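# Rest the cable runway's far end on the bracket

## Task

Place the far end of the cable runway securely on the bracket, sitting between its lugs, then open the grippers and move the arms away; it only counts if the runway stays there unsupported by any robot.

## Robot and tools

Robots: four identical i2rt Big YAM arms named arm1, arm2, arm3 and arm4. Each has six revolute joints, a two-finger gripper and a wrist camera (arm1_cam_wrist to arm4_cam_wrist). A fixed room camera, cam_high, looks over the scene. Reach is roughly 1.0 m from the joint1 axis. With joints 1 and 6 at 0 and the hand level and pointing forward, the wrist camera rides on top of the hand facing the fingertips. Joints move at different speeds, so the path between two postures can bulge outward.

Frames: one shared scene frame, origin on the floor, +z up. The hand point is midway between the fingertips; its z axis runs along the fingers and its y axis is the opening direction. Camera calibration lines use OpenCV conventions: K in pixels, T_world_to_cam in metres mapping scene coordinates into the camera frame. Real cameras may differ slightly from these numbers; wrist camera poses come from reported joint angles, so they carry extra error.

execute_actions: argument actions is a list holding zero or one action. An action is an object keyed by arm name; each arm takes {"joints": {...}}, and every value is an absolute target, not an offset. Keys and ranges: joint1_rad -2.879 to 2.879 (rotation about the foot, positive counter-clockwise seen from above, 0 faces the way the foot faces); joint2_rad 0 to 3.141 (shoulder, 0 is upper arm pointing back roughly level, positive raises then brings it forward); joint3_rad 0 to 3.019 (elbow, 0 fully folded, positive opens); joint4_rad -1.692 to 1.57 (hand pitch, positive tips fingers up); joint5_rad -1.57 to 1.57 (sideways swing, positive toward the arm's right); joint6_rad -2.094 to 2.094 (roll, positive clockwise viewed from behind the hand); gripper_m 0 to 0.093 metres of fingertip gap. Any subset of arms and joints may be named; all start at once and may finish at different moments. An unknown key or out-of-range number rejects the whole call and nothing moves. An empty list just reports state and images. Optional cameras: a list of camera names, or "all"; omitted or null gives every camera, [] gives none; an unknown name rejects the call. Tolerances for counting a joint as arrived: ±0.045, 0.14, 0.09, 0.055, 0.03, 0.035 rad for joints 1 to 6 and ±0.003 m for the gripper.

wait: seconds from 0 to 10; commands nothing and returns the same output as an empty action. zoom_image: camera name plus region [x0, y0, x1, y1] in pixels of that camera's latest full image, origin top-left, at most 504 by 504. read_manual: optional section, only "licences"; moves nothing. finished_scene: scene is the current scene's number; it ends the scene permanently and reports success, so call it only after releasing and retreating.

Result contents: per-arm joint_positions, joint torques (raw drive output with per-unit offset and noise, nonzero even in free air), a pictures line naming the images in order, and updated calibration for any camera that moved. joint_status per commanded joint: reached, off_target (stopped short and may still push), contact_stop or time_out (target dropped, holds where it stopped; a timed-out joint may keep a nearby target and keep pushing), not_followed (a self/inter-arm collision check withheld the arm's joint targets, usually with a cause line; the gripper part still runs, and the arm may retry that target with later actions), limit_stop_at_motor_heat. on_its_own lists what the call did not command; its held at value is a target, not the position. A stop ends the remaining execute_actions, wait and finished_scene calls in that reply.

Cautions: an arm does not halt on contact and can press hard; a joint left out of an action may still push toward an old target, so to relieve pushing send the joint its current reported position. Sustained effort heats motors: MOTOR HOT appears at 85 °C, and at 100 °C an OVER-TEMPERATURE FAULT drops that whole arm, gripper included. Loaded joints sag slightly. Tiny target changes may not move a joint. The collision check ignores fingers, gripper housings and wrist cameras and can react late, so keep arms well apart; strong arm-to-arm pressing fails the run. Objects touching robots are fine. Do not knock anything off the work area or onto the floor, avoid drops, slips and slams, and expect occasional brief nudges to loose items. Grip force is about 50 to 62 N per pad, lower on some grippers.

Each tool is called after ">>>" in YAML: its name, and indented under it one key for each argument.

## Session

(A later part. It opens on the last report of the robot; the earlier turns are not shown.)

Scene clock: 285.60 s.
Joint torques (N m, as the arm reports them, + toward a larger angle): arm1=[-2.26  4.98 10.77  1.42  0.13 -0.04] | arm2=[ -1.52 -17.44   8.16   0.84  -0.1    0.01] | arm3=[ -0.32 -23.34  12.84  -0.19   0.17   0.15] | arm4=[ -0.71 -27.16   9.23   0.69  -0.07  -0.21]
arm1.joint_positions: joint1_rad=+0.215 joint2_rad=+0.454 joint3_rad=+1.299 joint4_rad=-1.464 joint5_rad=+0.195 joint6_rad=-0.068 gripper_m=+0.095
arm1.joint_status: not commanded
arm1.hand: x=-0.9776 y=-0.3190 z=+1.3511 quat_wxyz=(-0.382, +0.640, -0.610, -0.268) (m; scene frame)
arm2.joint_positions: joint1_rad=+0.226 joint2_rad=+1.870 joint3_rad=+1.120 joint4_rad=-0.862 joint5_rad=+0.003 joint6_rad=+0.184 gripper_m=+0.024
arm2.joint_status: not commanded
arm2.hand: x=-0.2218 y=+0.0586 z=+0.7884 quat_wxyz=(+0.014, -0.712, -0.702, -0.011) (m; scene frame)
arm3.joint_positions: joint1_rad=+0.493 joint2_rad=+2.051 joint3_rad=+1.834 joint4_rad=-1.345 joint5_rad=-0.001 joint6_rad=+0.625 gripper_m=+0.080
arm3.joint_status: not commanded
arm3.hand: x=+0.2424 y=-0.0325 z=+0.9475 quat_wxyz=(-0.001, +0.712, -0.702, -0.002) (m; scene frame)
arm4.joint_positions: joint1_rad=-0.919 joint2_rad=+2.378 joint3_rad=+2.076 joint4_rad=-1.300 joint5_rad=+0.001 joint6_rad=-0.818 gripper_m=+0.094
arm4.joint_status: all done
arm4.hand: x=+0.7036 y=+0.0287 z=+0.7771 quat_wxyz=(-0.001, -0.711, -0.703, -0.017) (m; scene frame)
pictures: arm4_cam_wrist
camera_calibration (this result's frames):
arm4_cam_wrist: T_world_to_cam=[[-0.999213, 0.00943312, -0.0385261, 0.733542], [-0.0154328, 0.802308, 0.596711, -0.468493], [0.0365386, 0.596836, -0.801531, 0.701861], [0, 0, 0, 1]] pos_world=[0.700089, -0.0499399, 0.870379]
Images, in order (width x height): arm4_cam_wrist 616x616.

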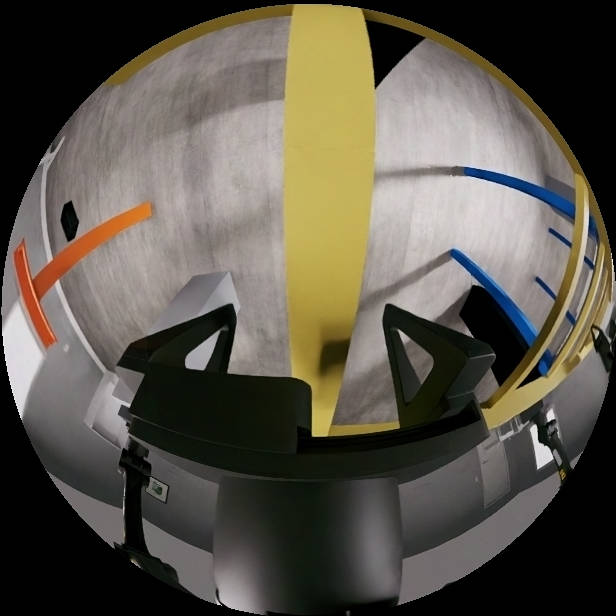

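>>> execute_actions:
  actions:
    - {"arm4":{"joints":{"gripper_m":0.0}}}
  cameras: []

>>> execute_actions:
  actions:
    - {"arm2":{"joints":{"gripper_m":0.07}}}
  cameras: []

>>> execute_actions:
  actions:
    - {"arm2":{"joints":{"joint2_rad":1.5,"joint3_rad":1.27,"joint4_rad":-1.25}}}
  cameras: ["cam_high"]

Scene clock: 293.43 s.
Joint torques (N m, as the arm reports them, + toward a larger angle): arm1=[-2.01  4.8  10.87  1.42  0.12 -0.06] | arm2=[ -1.64 -17.48   8.15   0.81  -0.1    0.  ] | arm3=[ -0.26 -23.29  12.83  -0.17   0.17   0.15] | arm4=[ -0.57 -27.59   9.21   0.31  -0.27  -0.27]
arm1.joint_positions: joint1_rad=+0.215 joint2_rad=+0.454 joint3_rad=+1.299 joint4_rad=-1.464 joint5_rad=+0.195 joint6_rad=-0.068 gripper_m=+0.095
arm1.joint_status: not commanded
arm1.hand: x=-0.9776 y=-0.3190 z=+1.3511 quat_wxyz=(-0.382, +0.640, -0.610, -0.268) (m; scene frame)
arm2.joint_positions: joint1_rad=+0.227 joint2_rad=+1.870 joint3_rad=+1.120 joint4_rad=-0.862 joint5_rad=+0.003 joint6_rad=+0.185 gripper_m=+0.024
arm2.joint_status: not commanded
arm2.hand: x=-0.2211 y=+0.0587 z=+0.7884 quat_wxyz=(+0.014, -0.712, -0.702, -0.011) (m; scene frame)
arm3.joint_positions: joint1_rad=+0.493 joint2_rad=+2.051 joint3_rad=+1.834 joint4_rad=-1.345 joint5_rad=-0.001 joint6_rad=+0.625 gripper_m=+0.080
arm3.joint_status: not commanded
arm3.hand: x=+0.2424 y=-0.0325 z=+0.9475 quat_wxyz=(-0.001, +0.712, -0.702, -0.002) (m; scene frame)
arm4.joint_positions: joint1_rad=-0.921 joint2_rad=+2.378 joint3_rad=+2.077 joint4_rad=-1.288 joint5_rad=+0.007 joint6_rad=-0.812 gripper_m=+0.023
arm4.joint_status: gripper_m off_target (ended at +0.023, target +0.000)
arm4.hand: x=+0.6995 y=+0.0281 z=+0.7775 quat_wxyz=(+0.002, -0.714, -0.700, -0.011) (m; scene frame)
pictures: none
No camera images: the call's "cameras" was empty. Leave "cameras" out to get every camera's image.

Scene clock: 294.03 s.
Joint torques (N m, as the arm reports them, + toward a larger angle): arm1=[-2.06  4.94 10.82  1.45  0.13 -0.05] | arm2=[ -1.74 -17.63   8.11   0.81  -0.1    0.  ] | arm3=[ -0.32 -23.29  12.83  -0.17   0.17   0.15] | arm4=[ -0.41 -27.87   9.21   0.32  -0.28  -0.25]
arm1.joint_positions: joint1_rad=+0.215 joint2_rad=+0.454 joint3_rad=+1.299 joint4_rad=-1.464 joint5_rad=+0.195 joint6_rad=-0.068 gripper_m=+0.095
arm1.joint_status: not commanded
arm1.hand: x=-0.9776 y=-0.3190 z=+1.3511 quat_wxyz=(-0.382, +0.640, -0.610, -0.268) (m; scene frame)
arm2.joint_positions: joint1_rad=+0.227 joint2_rad=+1.870 joint3_rad=+1.120 joint4_rad=-0.860 joint5_rad=+0.003 joint6_rad=+0.185 gripper_m=+0.070
arm2.joint_status: all done
arm2.hand: x=-0.2210 y=+0.0583 z=+0.7887 quat_wxyz=(+0.013, -0.712, -0.702, -0.011) (m; scene frame)
arm3.joint_positions: joint1_rad=+0.493 joint2_rad=+2.051 joint3_rad=+1.834 joint4_rad=-1.345 joint5_rad=-0.001 joint6_rad=+0.625 gripper_m=+0.080
arm3.joint_status: not commanded
arm3.hand: x=+0.2424 y=-0.0325 z=+0.9475 quat_wxyz=(-0.001, +0.712, -0.702, -0.002) (m; scene frame)
arm4.joint_positions: joint1_rad=-0.921 joint2_rad=+2.378 joint3_rad=+2.077 joint4_rad=-1.288 joint5_rad=+0.007 joint6_rad=-0.812 gripper_m=+0.023
arm4.joint_status: not commanded
arm4.hand: x=+0.6995 y=+0.0281 z=+0.7775 quat_wxyz=(+0.002, -0.714, -0.700, -0.011) (m; scene frame)
pictures: none
No camera images: the call's "cameras" was empty. Leave "cameras" out to get every camera's image.

Scene clock: 295.40 s.
Joint torques (N m, as the arm reports them, + toward a larger angle): arm1=[-2.17  4.92 10.85  1.4   0.13 -0.05] | arm2=[ -1.61 -13.07  10.44   0.27  -0.1   -0.01] | arm3=[ -0.35 -23.28  12.85  -0.18   0.16   0.15] | arm4=[ -0.63 -27.81   9.17   0.29  -0.28  -0.26]
arm1.joint_positions: joint1_rad=+0.215 joint2_rad=+0.454 joint3_rad=+1.299 joint4_rad=-1.464 joint5_rad=+0.195 joint6_rad=-0.068 gripper_m=+0.095
arm1.joint_status: not commanded
arm1.hand: x=-0.9776 y=-0.3190 z=+1.3511 quat_wxyz=(-0.382, +0.640, -0.610, -0.268) (m; scene frame)
arm2.joint_positions: joint1_rad=+0.227 joint2_rad=+1.489 joint3_rad=+1.256 joint4_rad=-1.239 joint5_rad=+0.003 joint6_rad=+0.185 gripper_m=+0.070
arm2.joint_status: all done
arm2.hand: x=-0.2247 y=+0.0725 z=+1.0027 quat_wxyz=(-0.043, -0.711, -0.701, +0.029) (m; scene frame)
arm3.joint_positions: joint1_rad=+0.493 joint2_rad=+2.051 joint3_rad=+1.834 joint4_rad=-1.345 joint5_rad=-0.001 joint6_rad=+0.625 gripper_m=+0.080
arm3.joint_status: not commanded
arm3.hand: x=+0.2424 y=-0.0325 z=+0.9475 quat_wxyz=(-0.001, +0.712, -0.702, -0.002) (m; scene frame)
arm4.joint_positions: joint1_rad=-0.921 joint2_rad=+2.378 joint3_rad=+2.077 joint4_rad=-1.288 joint5_rad=+0.007 joint6_rad=-0.812 gripper_m=+0.023
arm4.joint_status: not commanded
arm4.hand: x=+0.6995 y=+0.0281 z=+0.7775 quat_wxyz=(+0.002, -0.714, -0.700, -0.011) (m; scene frame)
pictures: cam_high
Images, in order (width x height): cam_high 896x504.

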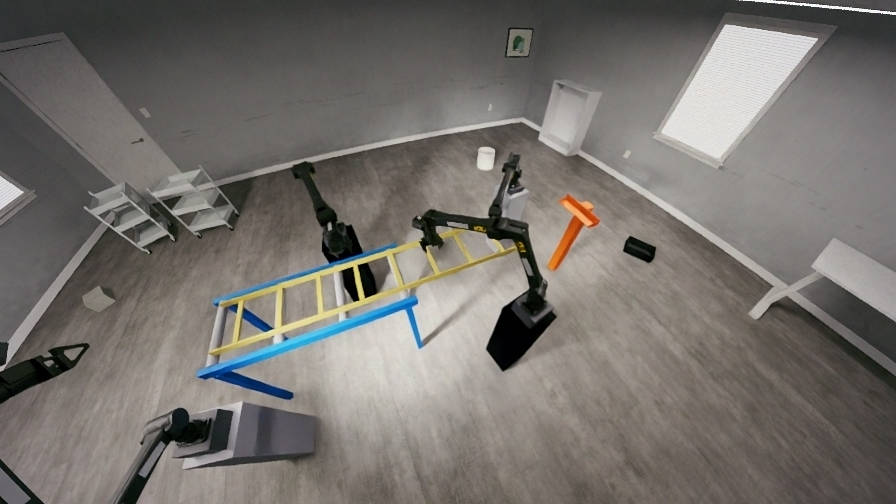

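>>> execute_actions:
  actions:
    - {"arm4":{"joints":{"joint1_rad":-0.81,"joint2_rad":2.16,"joint3_rad":1.715,"joint4_rad":-1.11,"joint6_rad":-0.72}}}
  cameras: []

>>> execute_actions:
  actions:
    - {"arm4":{"joints":{"joint1_rad":-0.644,"joint2_rad":2.005,"joint3_rad":1.45,"joint4_rad":-0.995,"joint6_rad":-0.554}}}
  cameras: ["arm4_cam_wrist","cam_high"]

Scene clock: 306.67 s.
Joint torques (N m, as the arm reports them, + toward a larger angle): arm1=[-2.21  4.83 10.83  1.42  0.12 -0.05] | arm2=[ -1.68 -13.18  10.47   0.24  -0.1   -0.01] | arm3=[ -0.32 -23.29  12.84  -0.18   0.17   0.15] | arm4=[ -2.15 -24.38   9.93   0.15  -0.06  -0.47]
arm1.joint_positions: joint1_rad=+0.215 joint2_rad=+0.454 joint3_rad=+1.299 joint4_rad=-1.464 joint5_rad=+0.195 joint6_rad=-0.068 gripper_m=+0.095
arm1.joint_status: not commanded
arm1.hand: x=-0.9776 y=-0.3190 z=+1.3511 quat_wxyz=(-0.382, +0.640, -0.610, -0.268) (m; scene frame)
arm2.joint_positions: joint1_rad=+0.227 joint2_rad=+1.489 joint3_rad=+1.256 joint4_rad=-1.239 joint5_rad=+0.003 joint6_rad=+0.185 gripper_m=+0.070
arm2.joint_status: not commanded
arm2.hand: x=-0.2247 y=+0.0725 z=+1.0027 quat_wxyz=(-0.043, -0.711, -0.701, +0.029) (m; scene frame)
arm3.joint_positions: joint1_rad=+0.493 joint2_rad=+2.051 joint3_rad=+1.834 joint4_rad=-1.345 joint5_rad=-0.001 joint6_rad=+0.625 gripper_m=+0.080
arm3.joint_status: not commanded
arm3.hand: x=+0.2424 y=-0.0325 z=+0.9475 quat_wxyz=(-0.001, +0.712, -0.702, -0.002) (m; scene frame)
arm4.joint_positions: joint1_rad=-0.794 joint2_rad=+2.167 joint3_rad=+1.683 joint4_rad=-1.103 joint5_rad=+0.001 joint6_rad=-0.682 gripper_m=+0.023
arm4.joint_status: joint6_rad off_target (ended at -0.682, target -0.720); the others done
arm4.hand: x=+0.8145 y=+0.0247 z=+0.7761 quat_wxyz=(+0.000, -0.715, -0.699, -0.009) (m; scene frame)
pictures: none
No camera images: the call's "cameras" was empty. Leave "cameras" out to get every camera's image.

Scene clock: 308.30 s.
Joint torques (N m, as the arm reports them, + toward a larger angle): arm1=[-2.07  4.95 10.86  1.44  0.13 -0.06] | arm2=[ -1.72 -13.12  10.48   0.25  -0.1   -0.01] | arm3=[ -0.39 -23.27  12.84  -0.19   0.17   0.15] | arm4=[ -1.96 -23.03  10.38  -0.19  -0.06  -0.39]
arm1.joint_positions: joint1_rad=+0.215 joint2_rad=+0.454 joint3_rad=+1.299 joint4_rad=-1.464 joint5_rad=+0.195 joint6_rad=-0.068 gripper_m=+0.095
arm1.joint_status: not commanded
arm1.hand: x=-0.9776 y=-0.3190 z=+1.3511 quat_wxyz=(-0.382, +0.640, -0.610, -0.268) (m; scene frame)
arm2.joint_positions: joint1_rad=+0.227 joint2_rad=+1.489 joint3_rad=+1.256 joint4_rad=-1.239 joint5_rad=+0.003 joint6_rad=+0.185 gripper_m=+0.070
arm2.joint_status: not commanded
arm2.hand: x=-0.2247 y=+0.0725 z=+1.0027 quat_wxyz=(-0.043, -0.711, -0.701, +0.029) (m; scene frame)
arm3.joint_positions: joint1_rad=+0.493 joint2_rad=+2.051 joint3_rad=+1.834 joint4_rad=-1.345 joint5_rad=-0.001 joint6_rad=+0.625 gripper_m=+0.080
arm3.joint_status: not commanded
arm3.hand: x=+0.2424 y=-0.0325 z=+0.9475 quat_wxyz=(-0.001, +0.712, -0.702, -0.002) (m; scene frame)
arm4.joint_positions: joint1_rad=-0.630 joint2_rad=+2.031 joint3_rad=+1.402 joint4_rad=-0.979 joint5_rad=+0.002 joint6_rad=-0.524 gripper_m=+0.023
arm4.joint_status: all done
arm4.hand: x=+0.9357 y=+0.0284 z=+0.7634 quat_wxyz=(+0.004, -0.713, -0.701, -0.019) (m; scene frame)
pictures: arm4_cam_wrist, cam_high
camera_calibration (this result's frames):
arm4_cam_wrist: T_world_to_cam=[[-0.999334, 0.0145418, -0.0334731, 0.961039], [-0.00868166, 0.796136, 0.605056, -0.468947], [0.0354478, 0.604944, -0.795479, 0.678709], [0, 0, 0, 1]] pos_world=[0.932269, -0.0512101, 0.855807]
Images, in order (width x height): arm4_cam_wrist 616x616, cam_high 896x504.

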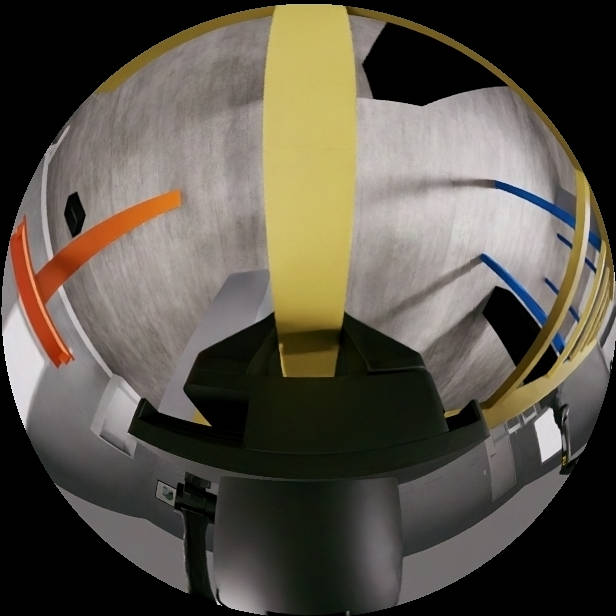

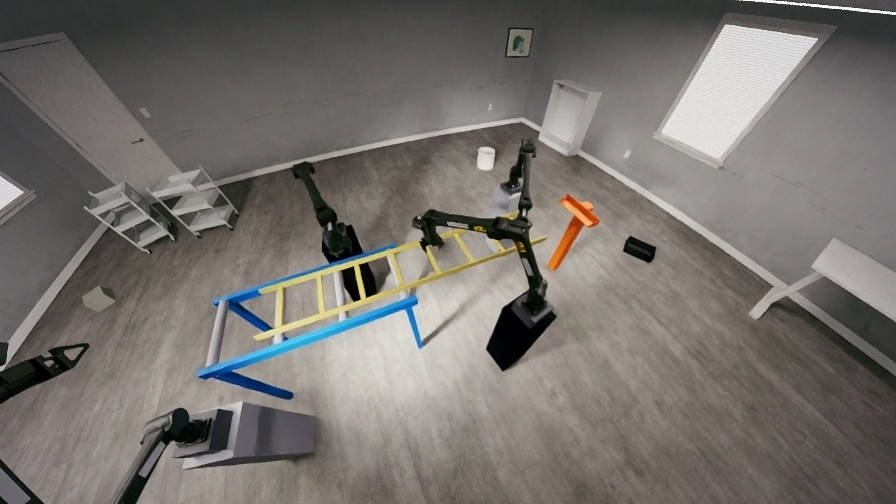

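>>> execute_actions:
  actions:
    - {"arm4":{"joints":{"joint1_rad":-0.41,"joint2_rad":1.855,"joint3_rad":1.315,"joint4_rad":-0.925,"joint6_rad":-0.295}},"arm3":{"joints":{"joint2_rad":0.7,"joint3_rad":0.9,"joint4_rad":-0.8,"joint6_rad":0}}}
  cameras: []

Scene clock: 327.87 s.
Joint torques (N m, as the arm reports them, + toward a larger angle): arm1=[-2.15  4.94 10.87  1.38  0.13 -0.04] | arm2=[ -1.65 -13.15  10.46   0.25  -0.1   -0.01] | arm3=[-0.31 -1.37 11.69  2.3   0.11 -0.06] | arm4=[ -1.24 -26.65  10.52  -0.21   0.    -0.17]
arm1.joint_positions: joint1_rad=+0.215 joint2_rad=+0.454 joint3_rad=+1.299 joint4_rad=-1.464 joint5_rad=+0.195 joint6_rad=-0.068 gripper_m=+0.095
arm1.joint_status: not commanded
arm1.hand: x=-0.9776 y=-0.3190 z=+1.3511 quat_wxyz=(-0.382, +0.640, -0.610, -0.268) (m; scene frame)
arm2.joint_positions: joint1_rad=+0.227 joint2_rad=+1.489 joint3_rad=+1.256 joint4_rad=-1.239 joint5_rad=+0.003 joint6_rad=+0.185 gripper_m=+0.070
arm2.joint_status: not commanded
arm2.hand: x=-0.2247 y=+0.0725 z=+1.0027 quat_wxyz=(-0.043, -0.711, -0.701, +0.029) (m; scene frame)
arm3.joint_positions: joint1_rad=+0.493 joint2_rad=+0.700 joint3_rad=+0.906 joint4_rad=-0.818 joint5_rad=-0.001 joint6_rad=+0.012 gripper_m=+0.080
arm3.joint_status: all done
arm3.hand: x=+0.4090 y=-0.2577 z=+1.2049 quat_wxyz=(-0.204, +0.792, -0.403, -0.411) (m; scene frame)
arm4.joint_positions: joint1_rad=-0.406 joint2_rad=+1.939 joint3_rad=+1.262 joint4_rad=-0.909 joint5_rad=+0.000 joint6_rad=-0.286 gripper_m=+0.023
arm4.joint_status: all done
arm4.hand: x=+1.0586 y=+0.0107 z=+0.7686 quat_wxyz=(+0.003, -0.718, -0.696, -0.008) (m; scene frame)
pictures: none
No camera images: the call's "cameras" was empty. Leave "cameras" out to get every camera's image.

>>> execute_actions:
  actions:
    - {"arm4":{"joints":{"joint1_rad":-0.13,"joint2_rad":1.69,"joint3_rad":1.27,"joint4_rad":-0.94,"joint6_rad":-0.015}},"arm3":{"joints":{"joint1_rad":-1.3}}}
  cameras: ["arm4_cam_wrist","cam_high","arm3_cam_wrist"]

Scene clock: 337.57 s.
Joint torques (N m, as the arm reports them, + toward a larger angle): arm1=[-2.19  5.03 10.81  1.38  0.13 -0.05] | arm2=[ -1.71 -13.17  10.45   0.26  -0.1   -0.01] | arm3=[-0.99 -1.5  11.66  2.3   0.06 -0.03] | arm4=[ -0.32 -32.87  12.53  -0.5    0.05   0.04]
arm1.joint_positions: joint1_rad=+0.215 joint2_rad=+0.454 joint3_rad=+1.299 joint4_rad=-1.464 joint5_rad=+0.195 joint6_rad=-0.068 gripper_m=+0.095
arm1.joint_status: not commanded
arm1.hand: x=-0.9776 y=-0.3190 z=+1.3511 quat_wxyz=(-0.382, +0.640, -0.610, -0.268) (m; scene frame)
arm2.joint_positions: joint1_rad=+0.227 joint2_rad=+1.489 joint3_rad=+1.256 joint4_rad=-1.239 joint5_rad=+0.003 joint6_rad=+0.185 gripper_m=+0.070
arm2.joint_status: not commanded
arm2.hand: x=-0.2247 y=+0.0725 z=+1.0027 quat_wxyz=(-0.043, -0.711, -0.701, +0.029) (m; scene frame)
arm3.joint_positions: joint1_rad=-1.291 joint2_rad=+0.700 joint3_rad=+0.906 joint4_rad=-0.818 joint5_rad=+0.000 joint6_rad=+0.010 gripper_m=+0.080
arm3.joint_status: all done
arm3.hand: x=+0.9381 y=-0.3947 z=+1.2075 quat_wxyz=(-0.452, +0.184, -0.867, -0.099) (m; scene frame)
arm4.joint_positions: joint1_rad=-0.143 joint2_rad=+1.863 joint3_rad=+1.188 joint4_rad=-0.916 joint5_rad=+0.000 joint6_rad=-0.026 gripper_m=+0.023
arm4.joint_status: joint2_rad time_out (moved -0.076 of -0.249); the others done
arm4.on_its_own: joint2_rad reads +1.863 and still pushes toward +1.690 since a time_out
arm4.hand: x=+1.1929 y=+0.0116 z=+0.7842 quat_wxyz=(+0.005, -0.717, -0.697, -0.009) (m; scene frame)
pictures: arm3_cam_wrist, arm4_cam_wrist, cam_high
camera_calibration (this result's frames):
arm3_cam_wrist: T_world_to_cam=[[0.40941, -0.912348, -0.00211756, -0.739668], [-0.858764, -0.384579, -0.33856, 1.06614], [0.30807, 0.140428, -0.940943, 1.02275], [0, 0, 0, 1]] pos_world=[0.903314, -0.408442, 1.32173]
arm4_cam_wrist: T_world_to_cam=[[-0.999524, 0.0255973, -0.017244, 1.20645], [0.0102952, 0.803231, 0.595579, -0.481295], [0.0290961, 0.595118, -0.803111, 0.709975], [0, 0, 0, 1]] pos_world=[1.19017, -0.0668094, 0.877643]
Images, in order (width x height): arm3_cam_wrist 616x616, arm4_cam_wrist 616x616, cam_high 896x504.

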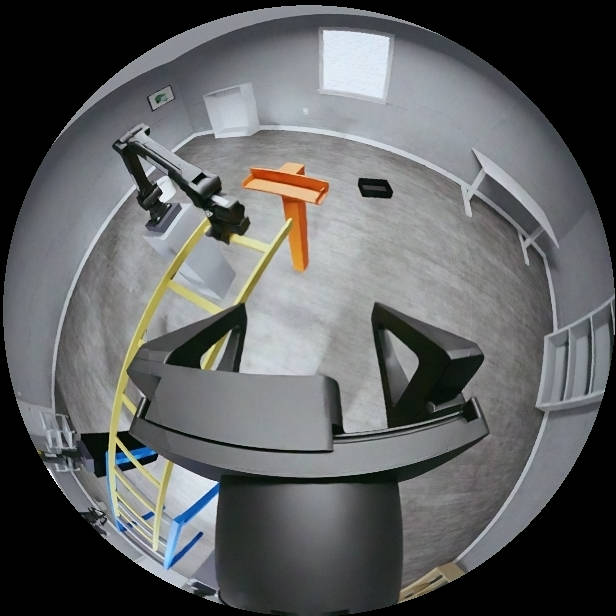

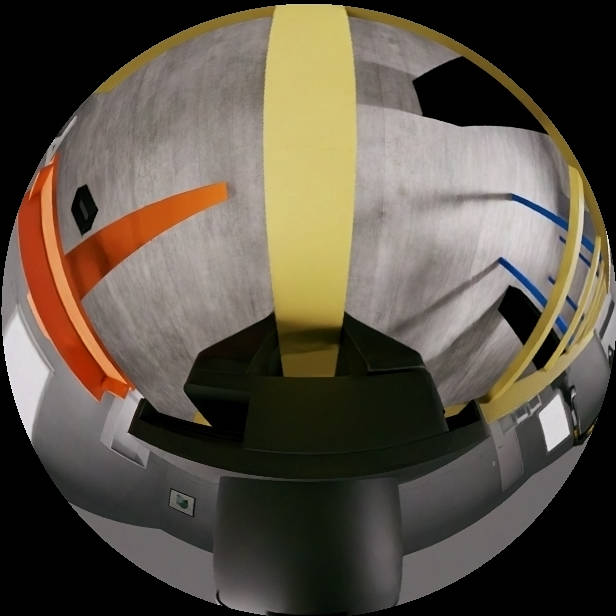

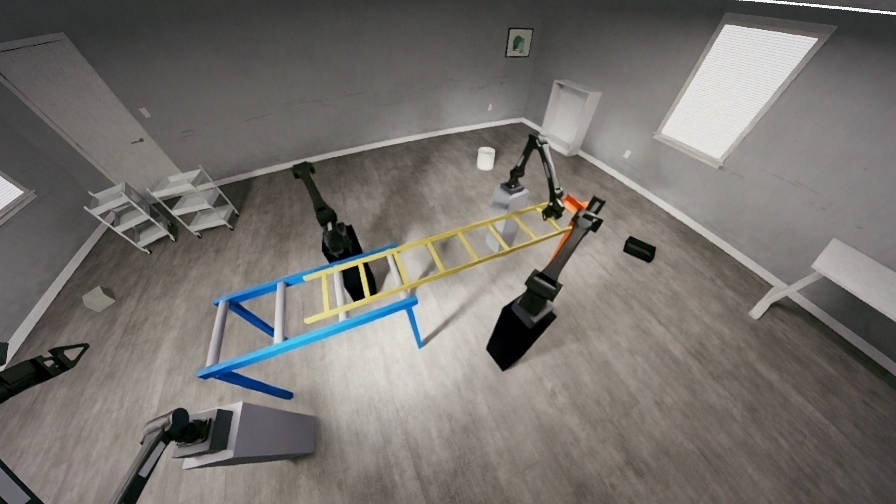

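>>> zoom_image:
  camera: "arm4_cam_wrist"
  region: [0, 60, 240, 430]

>>> zoom_image:
  camera: "arm3_cam_wrist"
  region: [190, 150, 350, 280]

Region (0, 60, 240, 430) of arm4_cam_wrist's 616x616 image, scaled by 1.362, with more detail than that image has; it fills the left 327 columns of this view, and the rest is white.

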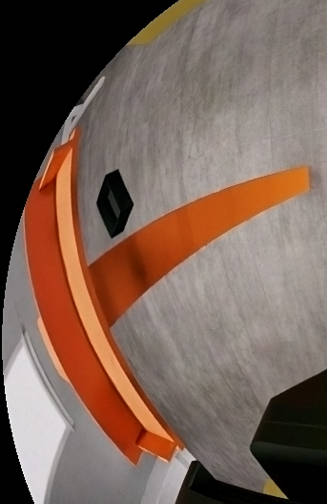

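Region (190, 150, 350, 280) of arm3_cam_wrist's 616x616 image, scaled by 3.150, with more detail than that image has; it fills the top 410 rows of this view, and the rest is white.

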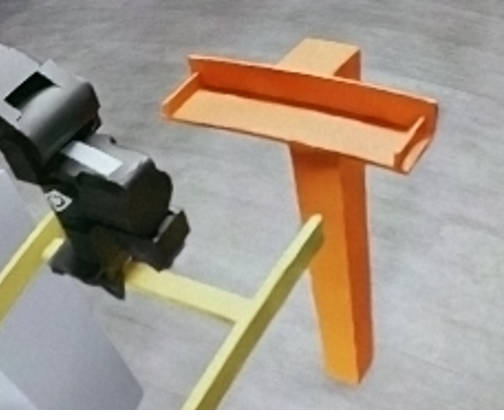

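>>> execute_actions:
  actions:
    - {"arm4":{"joints":{"joint1_rad":0.085,"joint2_rad":1.615,"joint3_rad":1.305,"joint4_rad":-0.98,"joint6_rad":0.19}}}
  cameras: ["arm4_cam_wrist","arm3_cam_wrist"]

Scene clock: 374.13 s.
Joint torques (N m, as the arm reports them, + toward a larger angle): arm1=[-2.27  4.86 10.81  1.39  0.12 -0.04] | arm2=[ -1.75 -13.17  10.45   0.23  -0.1   -0.01] | arm3=[-0.93 -1.51 11.66  2.29  0.06 -0.03] | arm4=[ -0.69 -32.66  15.04  -0.1    0.26  -0.05]
arm1.joint_positions: joint1_rad=+0.215 joint2_rad=+0.454 joint3_rad=+1.299 joint4_rad=-1.464 joint5_rad=+0.195 joint6_rad=-0.068 gripper_m=+0.095
arm1.joint_status: not commanded
arm1.hand: x=-0.9776 y=-0.3190 z=+1.3511 quat_wxyz=(-0.382, +0.640, -0.610, -0.268) (m; scene frame)
arm2.joint_positions: joint1_rad=+0.227 joint2_rad=+1.489 joint3_rad=+1.256 joint4_rad=-1.239 joint5_rad=+0.003 joint6_rad=+0.185 gripper_m=+0.070
arm2.joint_status: not commanded
arm2.hand: x=-0.2247 y=+0.0725 z=+1.0027 quat_wxyz=(-0.043, -0.711, -0.701, +0.029) (m; scene frame)
arm3.joint_positions: joint1_rad=-1.291 joint2_rad=+0.700 joint3_rad=+0.906 joint4_rad=-0.818 joint5_rad=+0.000 joint6_rad=+0.010 gripper_m=+0.080
arm3.joint_status: not commanded
arm3.hand: x=+0.9381 y=-0.3947 z=+1.2075 quat_wxyz=(-0.452, +0.184, -0.867, -0.099) (m; scene frame)
arm4.joint_positions: joint1_rad=+0.078 joint2_rad=+1.795 joint3_rad=+1.188 joint4_rad=-0.966 joint5_rad=-0.005 joint6_rad=+0.188 gripper_m=+0.023
arm4.joint_status: joint2_rad time_out (moved -0.068 of -0.248); joint3_rad time_out (moved +0.000 of +0.117); the others done
arm4.on_its_own: joint2_rad reads +1.795 and still pushes toward +1.615 since a time_out; joint3_rad reads +1.188 and still pushes toward +1.301 since a time_out
arm4.hand: x=+1.3007 y=+0.0213 z=+0.8164 quat_wxyz=(-0.002, -0.715, -0.699, -0.004) (m; scene frame)
pictures: arm3_cam_wrist, arm4_cam_wrist
camera_calibration (this result's frames):
arm3_cam_wrist: T_world_to_cam=[[0.40941, -0.912348, -0.00211756, -0.739668], [-0.858764, -0.384579, -0.33856, 1.06614], [0.30807, 0.140428, -0.940943, 1.02275], [0, 0, 0, 1]] pos_world=[0.903314, -0.408442, 1.32173]
arm4_cam_wrist: T_world_to_cam=[[-0.999612, 0.0181334, -0.0211317, 1.31792], [0.00246562, 0.813552, 0.581487, -0.487882], [0.0277361, 0.581209, -0.813281, 0.737277], [0, 0, 0, 1]] pos_world=[1.29816, -0.0554932, 0.911161]
Images, in order (width x height): arm3_cam_wrist 616x616, arm4_cam_wrist 616x616.

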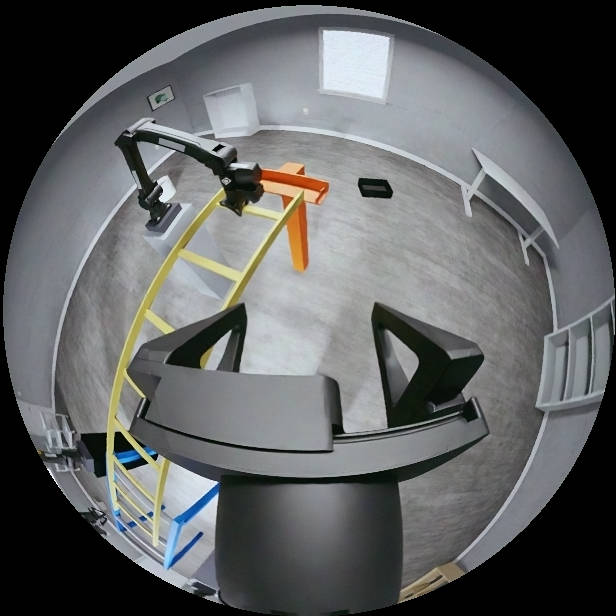

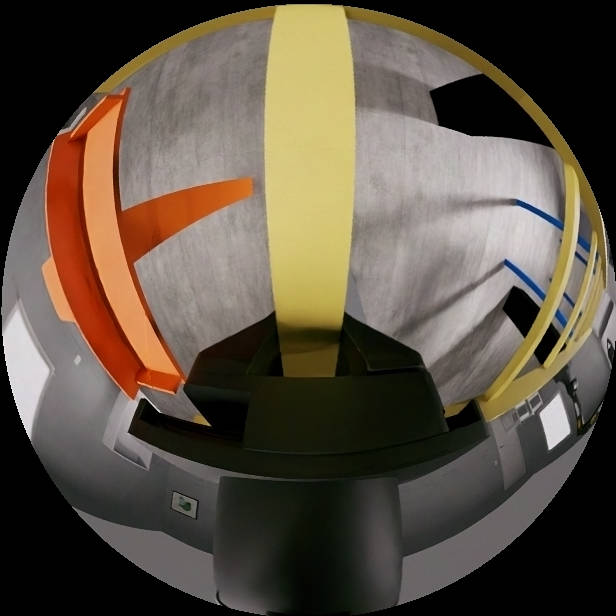

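>>> execute_actions:
  actions:
    - {"arm4":{"joints":{"joint1_rad":0.27,"joint2_rad":1.74,"joint3_rad":1.47,"joint4_rad":-0.99,"joint6_rad":0.375}}}
  cameras: ["arm4_cam_wrist","arm3_cam_wrist"]

Scene clock: 397.30 s.
Joint torques (N m, as the arm reports them, + toward a larger angle): arm1=[-2.08  4.9  10.85  1.42  0.11 -0.04] | arm2=[ -1.7  -13.17  10.46   0.24  -0.1   -0.01] | arm3=[-0.97 -1.49 11.66  2.3   0.06 -0.04] | arm4=[ -1.33 -34.74  15.12   0.16   0.11  -0.23]
arm1.joint_positions: joint1_rad=+0.215 joint2_rad=+0.454 joint3_rad=+1.299 joint4_rad=-1.464 joint5_rad=+0.195 joint6_rad=-0.068 gripper_m=+0.095
arm1.joint_status: not commanded
arm1.hand: x=-0.9776 y=-0.3190 z=+1.3511 quat_wxyz=(-0.382, +0.640, -0.610, -0.268) (m; scene frame)
arm2.joint_positions: joint1_rad=+0.227 joint2_rad=+1.489 joint3_rad=+1.256 joint4_rad=-1.239 joint5_rad=+0.003 joint6_rad=+0.185 gripper_m=+0.070
arm2.joint_status: not commanded
arm2.hand: x=-0.2247 y=+0.0725 z=+1.0027 quat_wxyz=(-0.043, -0.711, -0.701, +0.029) (m; scene frame)
arm3.joint_positions: joint1_rad=-1.291 joint2_rad=+0.700 joint3_rad=+0.906 joint4_rad=-0.818 joint5_rad=+0.000 joint6_rad=+0.010 gripper_m=+0.080
arm3.joint_status: not commanded
arm3.hand: x=+0.9381 y=-0.3947 z=+1.2075 quat_wxyz=(-0.452, +0.184, -0.867, -0.099) (m; scene frame)
arm4.joint_positions: joint1_rad=+0.273 joint2_rad=+1.918 joint3_rad=+1.320 joint4_rad=-0.983 joint5_rad=-0.001 joint6_rad=+0.391 gripper_m=+0.023
arm4.joint_status: joint2_rad time_out (moved +0.123 of -0.055); joint3_rad time_out (moved +0.132 of +0.282); the others done
arm4.on_its_own: joint2_rad reads +1.918 and still pushes toward +1.740 since a time_out; joint3_rad reads +1.320 and still pushes toward +1.433 since a time_out
arm4.hand: x=+1.4064 y=+0.0064 z=+0.7984 quat_wxyz=(+0.003, -0.717, -0.697, -0.004) (m; scene frame)
pictures: arm3_cam_wrist, arm4_cam_wrist
camera_calibration (this result's frames):
arm3_cam_wrist: T_world_to_cam=[[0.40941, -0.912348, -0.00211756, -0.739668], [-0.858764, -0.384579, -0.33856, 1.06614], [0.30807, 0.140428, -0.940943, 1.02275], [0, 0, 0, 1]] pos_world=[0.903314, -0.408442, 1.32173]
arm4_cam_wrist: T_world_to_cam=[[-0.999567, 0.0262107, -0.0133592, 1.41714], [0.0133696, 0.809224, 0.587349, -0.48549], [0.0262054, 0.586916, -0.809224, 0.727273], [0, 0, 0, 1]] pos_world=[1.40396, -0.0711224, 0.892611]
Images, in order (width x height): arm3_cam_wrist 616x616, arm4_cam_wrist 616x616.

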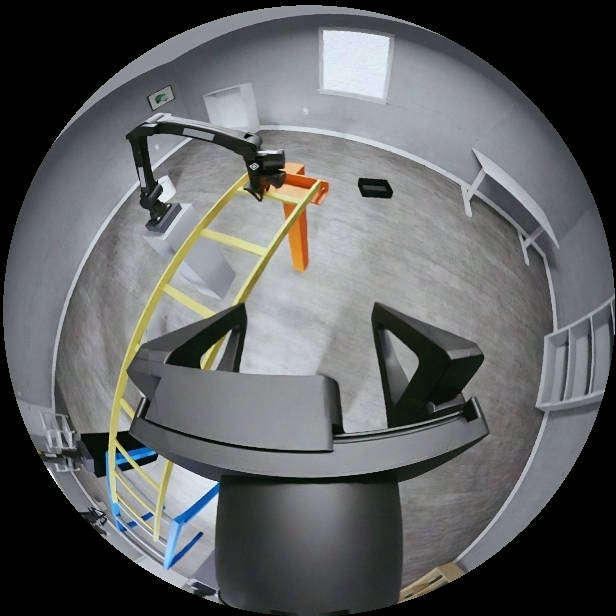

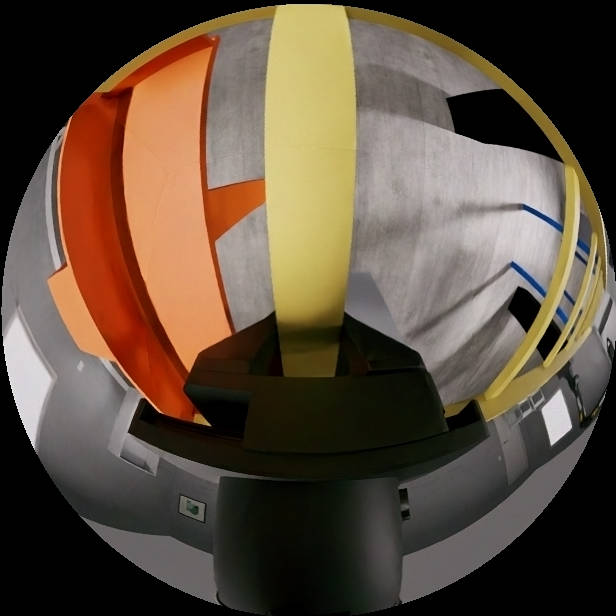

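>>> zoom_image:
  camera: "arm3_cam_wrist"
  region: [220, 140, 350, 240]

>>> zoom_image:
  camera: "arm4_cam_wrist"
  region: [50, 10, 290, 200]

Region (220, 140, 350, 240) of arm3_cam_wrist's 616x616 image, scaled by 3.877, with more detail than that image has; it fills the top 388 rows of this view, and the rest is white.

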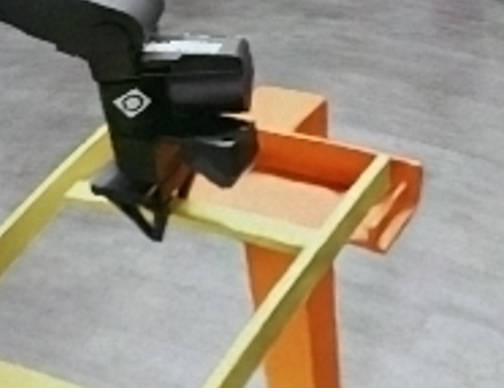

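Region (50, 10, 290, 200) of arm4_cam_wrist's 616x616 image, scaled by 2.100, with more detail than that image has; it fills the top 399 rows of this view, and the rest is white.

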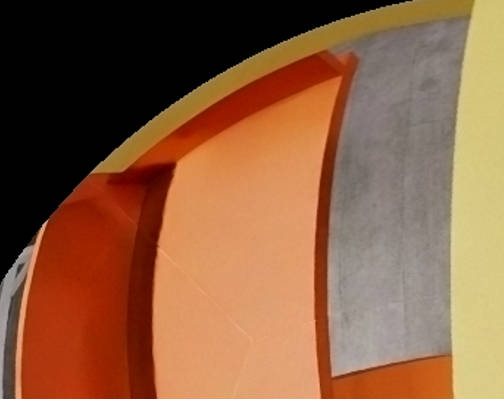

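>>> execute_actions:
  actions:
    - {"arm4":{"joints":{"joint2_rad":1.83,"joint4_rad":-0.95}}}
  cameras: ["arm4_cam_wrist","arm3_cam_wrist"]

Scene clock: 411.97 s.
Joint torques (N m, as the arm reports them, + toward a larger angle): arm1=[-2.25  4.89 10.81  1.42  0.12 -0.05] | arm2=[ -1.62 -13.19  10.47   0.25  -0.1   -0.01] | arm3=[-0.96 -1.53 11.67  2.3   0.06 -0.03] | arm4=[ -1.64 -32.1   14.99   0.07  -0.22  -0.25]
arm1.joint_positions: joint1_rad=+0.215 joint2_rad=+0.454 joint3_rad=+1.299 joint4_rad=-1.464 joint5_rad=+0.195 joint6_rad=-0.068 gripper_m=+0.095
arm1.joint_status: not commanded
arm1.hand: x=-0.9776 y=-0.3190 z=+1.3511 quat_wxyz=(-0.382, +0.640, -0.610, -0.268) (m; scene frame)
arm2.joint_positions: joint1_rad=+0.227 joint2_rad=+1.489 joint3_rad=+1.256 joint4_rad=-1.239 joint5_rad=+0.003 joint6_rad=+0.185 gripper_m=+0.070
arm2.joint_status: not commanded
arm2.hand: x=-0.2247 y=+0.0725 z=+1.0027 quat_wxyz=(-0.043, -0.711, -0.701, +0.029) (m; scene frame)
arm3.joint_positions: joint1_rad=-1.291 joint2_rad=+0.700 joint3_rad=+0.906 joint4_rad=-0.818 joint5_rad=+0.000 joint6_rad=+0.010 gripper_m=+0.080
arm3.joint_status: not commanded
arm3.hand: x=+0.9381 y=-0.3947 z=+1.2075 quat_wxyz=(-0.452, +0.184, -0.867, -0.099) (m; scene frame)
arm4.joint_positions: joint1_rad=+0.273 joint2_rad=+1.973 joint3_rad=+1.320 joint4_rad=-0.941 joint5_rad=+0.008 joint6_rad=+0.393 gripper_m=+0.023
arm4.joint_status: joint2_rad off_target (ended at +1.973, target +1.830); the others done
arm4.on_its_own: joint2_rad reads +1.973 and still pushes toward +1.830 since a time_out; joint3_rad reads +1.320 and still pushes toward +1.433 since a time_out
arm4.hand: x=+1.4060 y=+0.0035 z=+0.7704 quat_wxyz=(+0.011, -0.718, -0.696, -0.003) (m; scene frame)
pictures: arm3_cam_wrist, arm4_cam_wrist
camera_calibration (this result's frames):
arm3_cam_wrist: T_world_to_cam=[[0.40941, -0.912348, -0.00211756, -0.739668], [-0.858764, -0.384579, -0.33856, 1.06614], [0.30807, 0.140428, -0.940943, 1.02275], [0, 0, 0, 1]] pos_world=[0.903314, -0.408442, 1.32173]
arm4_cam_wrist: T_world_to_cam=[[-0.999619, 0.0276144, -0.000305289, 1.40644], [0.0220253, 0.80387, 0.594397, -0.484262], [0.0166593, 0.594163, -0.804172, 0.715793], [0, 0, 0, 1]] pos_world=[1.40464, -0.0748516, 0.863893]
Images, in order (width x height): arm3_cam_wrist 616x616, arm4_cam_wrist 616x616.

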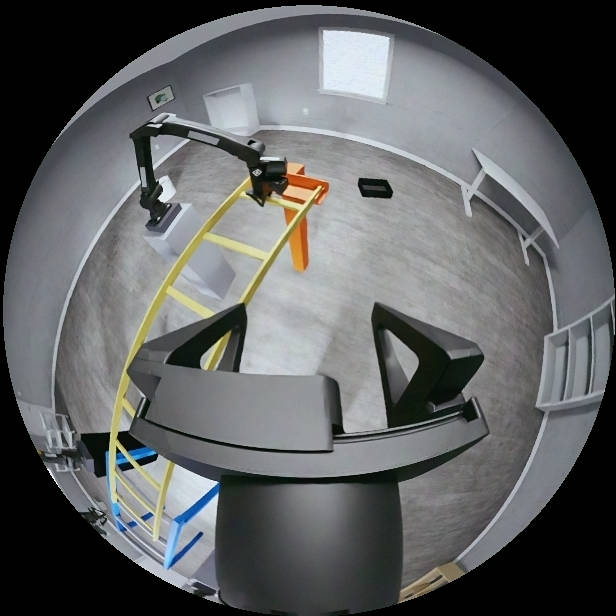

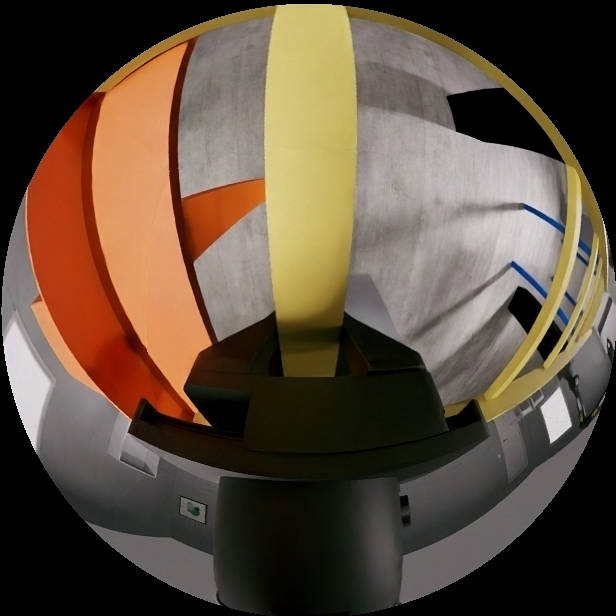

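Inside the lug, nearly down. Transfer the load.

>>> execute_actions:
  actions:
    - {"arm4":{"joints":{"joint2_rad":1.96,"joint3_rad":1.34}}}
  cameras: ["arm3_cam_wrist"]

>>> zoom_image:
  camera: "arm3_cam_wrist"
  region: [220, 140, 350, 240]

Scene clock: 418.13 s.
Joint torques (N m, as the arm reports them, + toward a larger angle): arm1=[-2.13  4.82 10.82  1.37  0.11 -0.05] | arm2=[ -1.56 -13.14  10.45   0.23  -0.1   -0.01] | arm3=[-1.01 -1.55 11.67  2.29  0.07 -0.03] | arm4=[ -1.36 -21.77   8.43  -0.07  -0.22  -0.24]
arm1.joint_positions: joint1_rad=+0.215 joint2_rad=+0.454 joint3_rad=+1.299 joint4_rad=-1.464 joint5_rad=+0.195 joint6_rad=-0.068 gripper_m=+0.095
arm1.joint_status: not commanded
arm1.hand: x=-0.9776 y=-0.3190 z=+1.3511 quat_wxyz=(-0.382, +0.640, -0.610, -0.268) (m; scene frame)
arm2.joint_positions: joint1_rad=+0.227 joint2_rad=+1.489 joint3_rad=+1.256 joint4_rad=-1.239 joint5_rad=+0.003 joint6_rad=+0.185 gripper_m=+0.070
arm2.joint_status: not commanded
arm2.hand: x=-0.2247 y=+0.0725 z=+1.0027 quat_wxyz=(-0.043, -0.711, -0.701, +0.029) (m; scene frame)
arm3.joint_positions: joint1_rad=-1.291 joint2_rad=+0.700 joint3_rad=+0.906 joint4_rad=-0.818 joint5_rad=+0.000 joint6_rad=+0.010 gripper_m=+0.080
arm3.joint_status: not commanded
arm3.hand: x=+0.9381 y=-0.3947 z=+1.2075 quat_wxyz=(-0.452, +0.184, -0.867, -0.099) (m; scene frame)
arm4.joint_positions: joint1_rad=+0.273 joint2_rad=+1.982 joint3_rad=+1.317 joint4_rad=-0.939 joint5_rad=+0.008 joint6_rad=+0.393 gripper_m=+0.023
arm4.joint_status: all done
arm4.hand: x=+1.4052 y=+0.0055 z=+0.7649 quat_wxyz=(+0.015, -0.718, -0.696, -0.004) (m; scene frame)
pictures: arm3_cam_wrist
camera_calibration (this result's frames):
arm3_cam_wrist: T_world_to_cam=[[0.40941, -0.912348, -0.00211756, -0.739668], [-0.858764, -0.384579, -0.33856, 1.06614], [0.30807, 0.140428, -0.940943, 1.02275], [0, 0, 0, 1]] pos_world=[0.903314, -0.408442, 1.32173]
Images, in order (width x height): arm3_cam_wrist 616x616.

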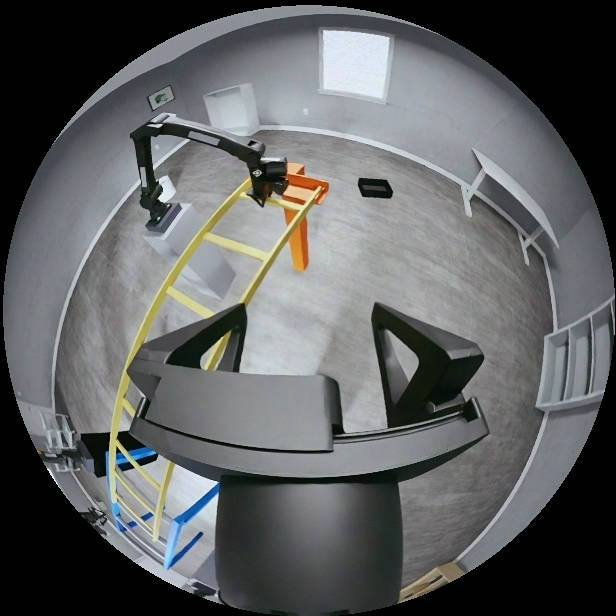

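Region (220, 140, 350, 240) of arm3_cam_wrist's 616x616 image, scaled by 3.877, with more detail than that image has; it fills the top 388 rows of this view, and the rest is white.

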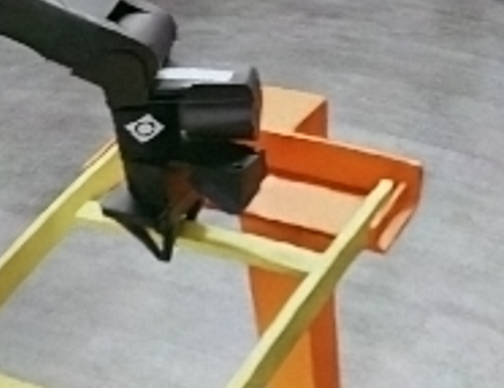

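>>> execute_actions:
  actions:
    - {"arm4":{"joints":{"gripper_m":0.05}}}
  cameras: []

>>> execute_actions:
  actions:
    - {"arm4":{"joints":{"joint2_rad":1.5,"joint3_rad":1.4,"joint4_rad":-1.45}},"arm2":{"joints":{"joint2_rad":0.8}}}
  cameras: ["arm4_cam_wrist","cam_high"]

Scene clock: 423.33 s.
Joint torques (N m, as the arm reports them, + toward a larger angle): arm1=[-2.03  4.85 10.87  1.38  0.12 -0.04] | arm2=[ -1.68 -13.2   10.47   0.24  -0.1   -0.01] | arm3=[-0.96 -1.47 11.67  2.29  0.07 -0.04] | arm4=[ -1.19 -19.89   8.51   0.05  -0.01  -0.2 ]
arm1.joint_positions: joint1_rad=+0.215 joint2_rad=+0.454 joint3_rad=+1.299 joint4_rad=-1.464 joint5_rad=+0.195 joint6_rad=-0.068 gripper_m=+0.095
arm1.joint_status: not commanded
arm1.hand: x=-0.9776 y=-0.3190 z=+1.3511 quat_wxyz=(-0.382, +0.640, -0.610, -0.268) (m; scene frame)
arm2.joint_positions: joint1_rad=+0.227 joint2_rad=+1.489 joint3_rad=+1.256 joint4_rad=-1.239 joint5_rad=+0.003 joint6_rad=+0.185 gripper_m=+0.070
arm2.joint_status: not commanded
arm2.hand: x=-0.2247 y=+0.0725 z=+1.0027 quat_wxyz=(-0.043, -0.711, -0.701, +0.029) (m; scene frame)
arm3.joint_positions: joint1_rad=-1.291 joint2_rad=+0.700 joint3_rad=+0.906 joint4_rad=-0.818 joint5_rad=+0.000 joint6_rad=+0.010 gripper_m=+0.080
arm3.joint_status: not commanded
arm3.hand: x=+0.9381 y=-0.3947 z=+1.2075 quat_wxyz=(-0.452, +0.184, -0.867, -0.099) (m; scene frame)
arm4.joint_positions: joint1_rad=+0.273 joint2_rad=+1.962 joint3_rad=+1.317 joint4_rad=-0.942 joint5_rad=+0.002 joint6_rad=+0.388 gripper_m=+0.050
arm4.joint_status: all done
arm4.hand: x=+1.4070 y=+0.0035 z=+0.7752 quat_wxyz=(+0.006, -0.716, -0.698, -0.004) (m; scene frame)
pictures: none
No camera images: the call's "cameras" was empty. Leave "cameras" out to get every camera's image.

Scene clock: 424.87 s.
Joint torques (N m, as the arm reports them, + toward a larger angle): arm1=[-2.16  4.86 10.88  1.41  0.11 -0.04] | arm2=[-1.73 -2.58 10.63  1.36 -0.11 -0.02] | arm3=[-0.92 -1.45 11.67  2.3   0.06 -0.03] | arm4=[ -1.31 -12.75   9.65   0.15   0.01  -0.18]
arm1.joint_positions: joint1_rad=+0.215 joint2_rad=+0.454 joint3_rad=+1.299 joint4_rad=-1.464 joint5_rad=+0.195 joint6_rad=-0.068 gripper_m=+0.095
arm1.joint_status: not commanded
arm1.hand: x=-0.9776 y=-0.3190 z=+1.3511 quat_wxyz=(-0.382, +0.640, -0.610, -0.268) (m; scene frame)
arm2.joint_positions: joint1_rad=+0.227 joint2_rad=+0.799 joint3_rad=+1.256 joint4_rad=-1.239 joint5_rad=+0.003 joint6_rad=+0.185 gripper_m=+0.070
arm2.joint_status: all done
arm2.hand: x=-0.2487 y=+0.2027 z=+1.2662 quat_wxyz=(-0.318, -0.658, -0.646, +0.220) (m; scene frame)
arm3.joint_positions: joint1_rad=-1.291 joint2_rad=+0.700 joint3_rad=+0.906 joint4_rad=-0.818 joint5_rad=+0.000 joint6_rad=+0.010 gripper_m=+0.080
arm3.joint_status: not commanded
arm3.hand: x=+0.9381 y=-0.3947 z=+1.2075 quat_wxyz=(-0.452, +0.184, -0.867, -0.099) (m; scene frame)
arm4.joint_positions: joint1_rad=+0.273 joint2_rad=+1.491 joint3_rad=+1.387 joint4_rad=-1.440 joint5_rad=+0.002 joint6_rad=+0.387 gripper_m=+0.050
arm4.joint_status: all done
arm4.hand: x=+1.3761 y=+0.0829 z=+1.0239 quat_wxyz=(-0.013, -0.716, -0.698, +0.005) (m; scene frame)
pictures: arm4_cam_wrist, cam_high
camera_calibration (this result's frames):
arm4_cam_wrist: T_world_to_cam=[[-0.999459, 0.0218751, -0.0245633, 1.39949], [0.00445361, 0.829913, 0.557875, -0.638704], [0.032589, 0.557464, -0.829561, 0.88013], [0, 0, 0, 1]] pos_world=[1.3729, 0.00881401, 1.12082]
Images, in order (width x height): arm4_cam_wrist 616x616, cam_high 896x504.

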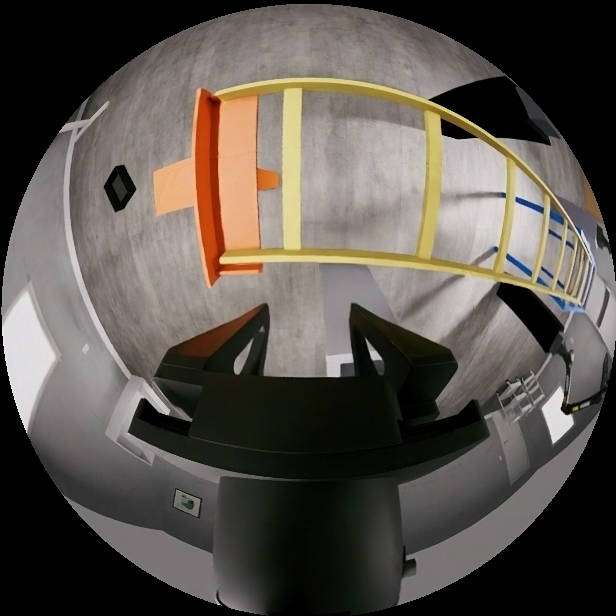

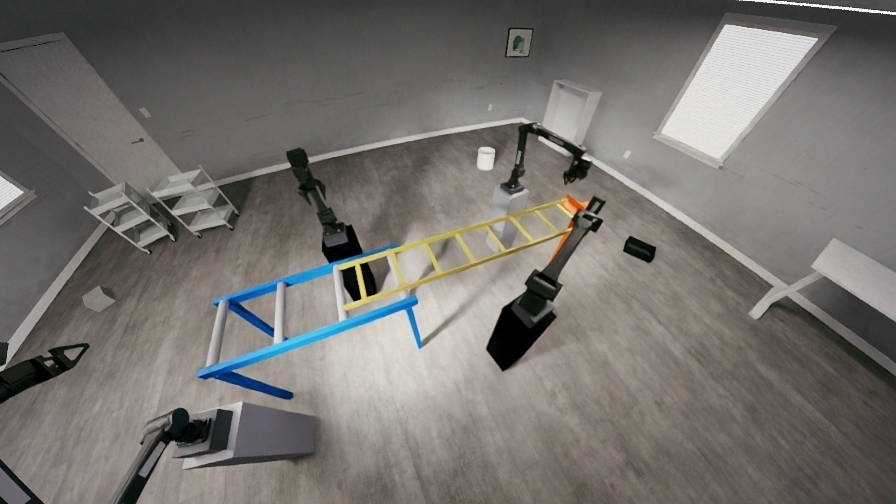

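>>> finished_scene:
  scene: 1

The scene is finished: the task was done.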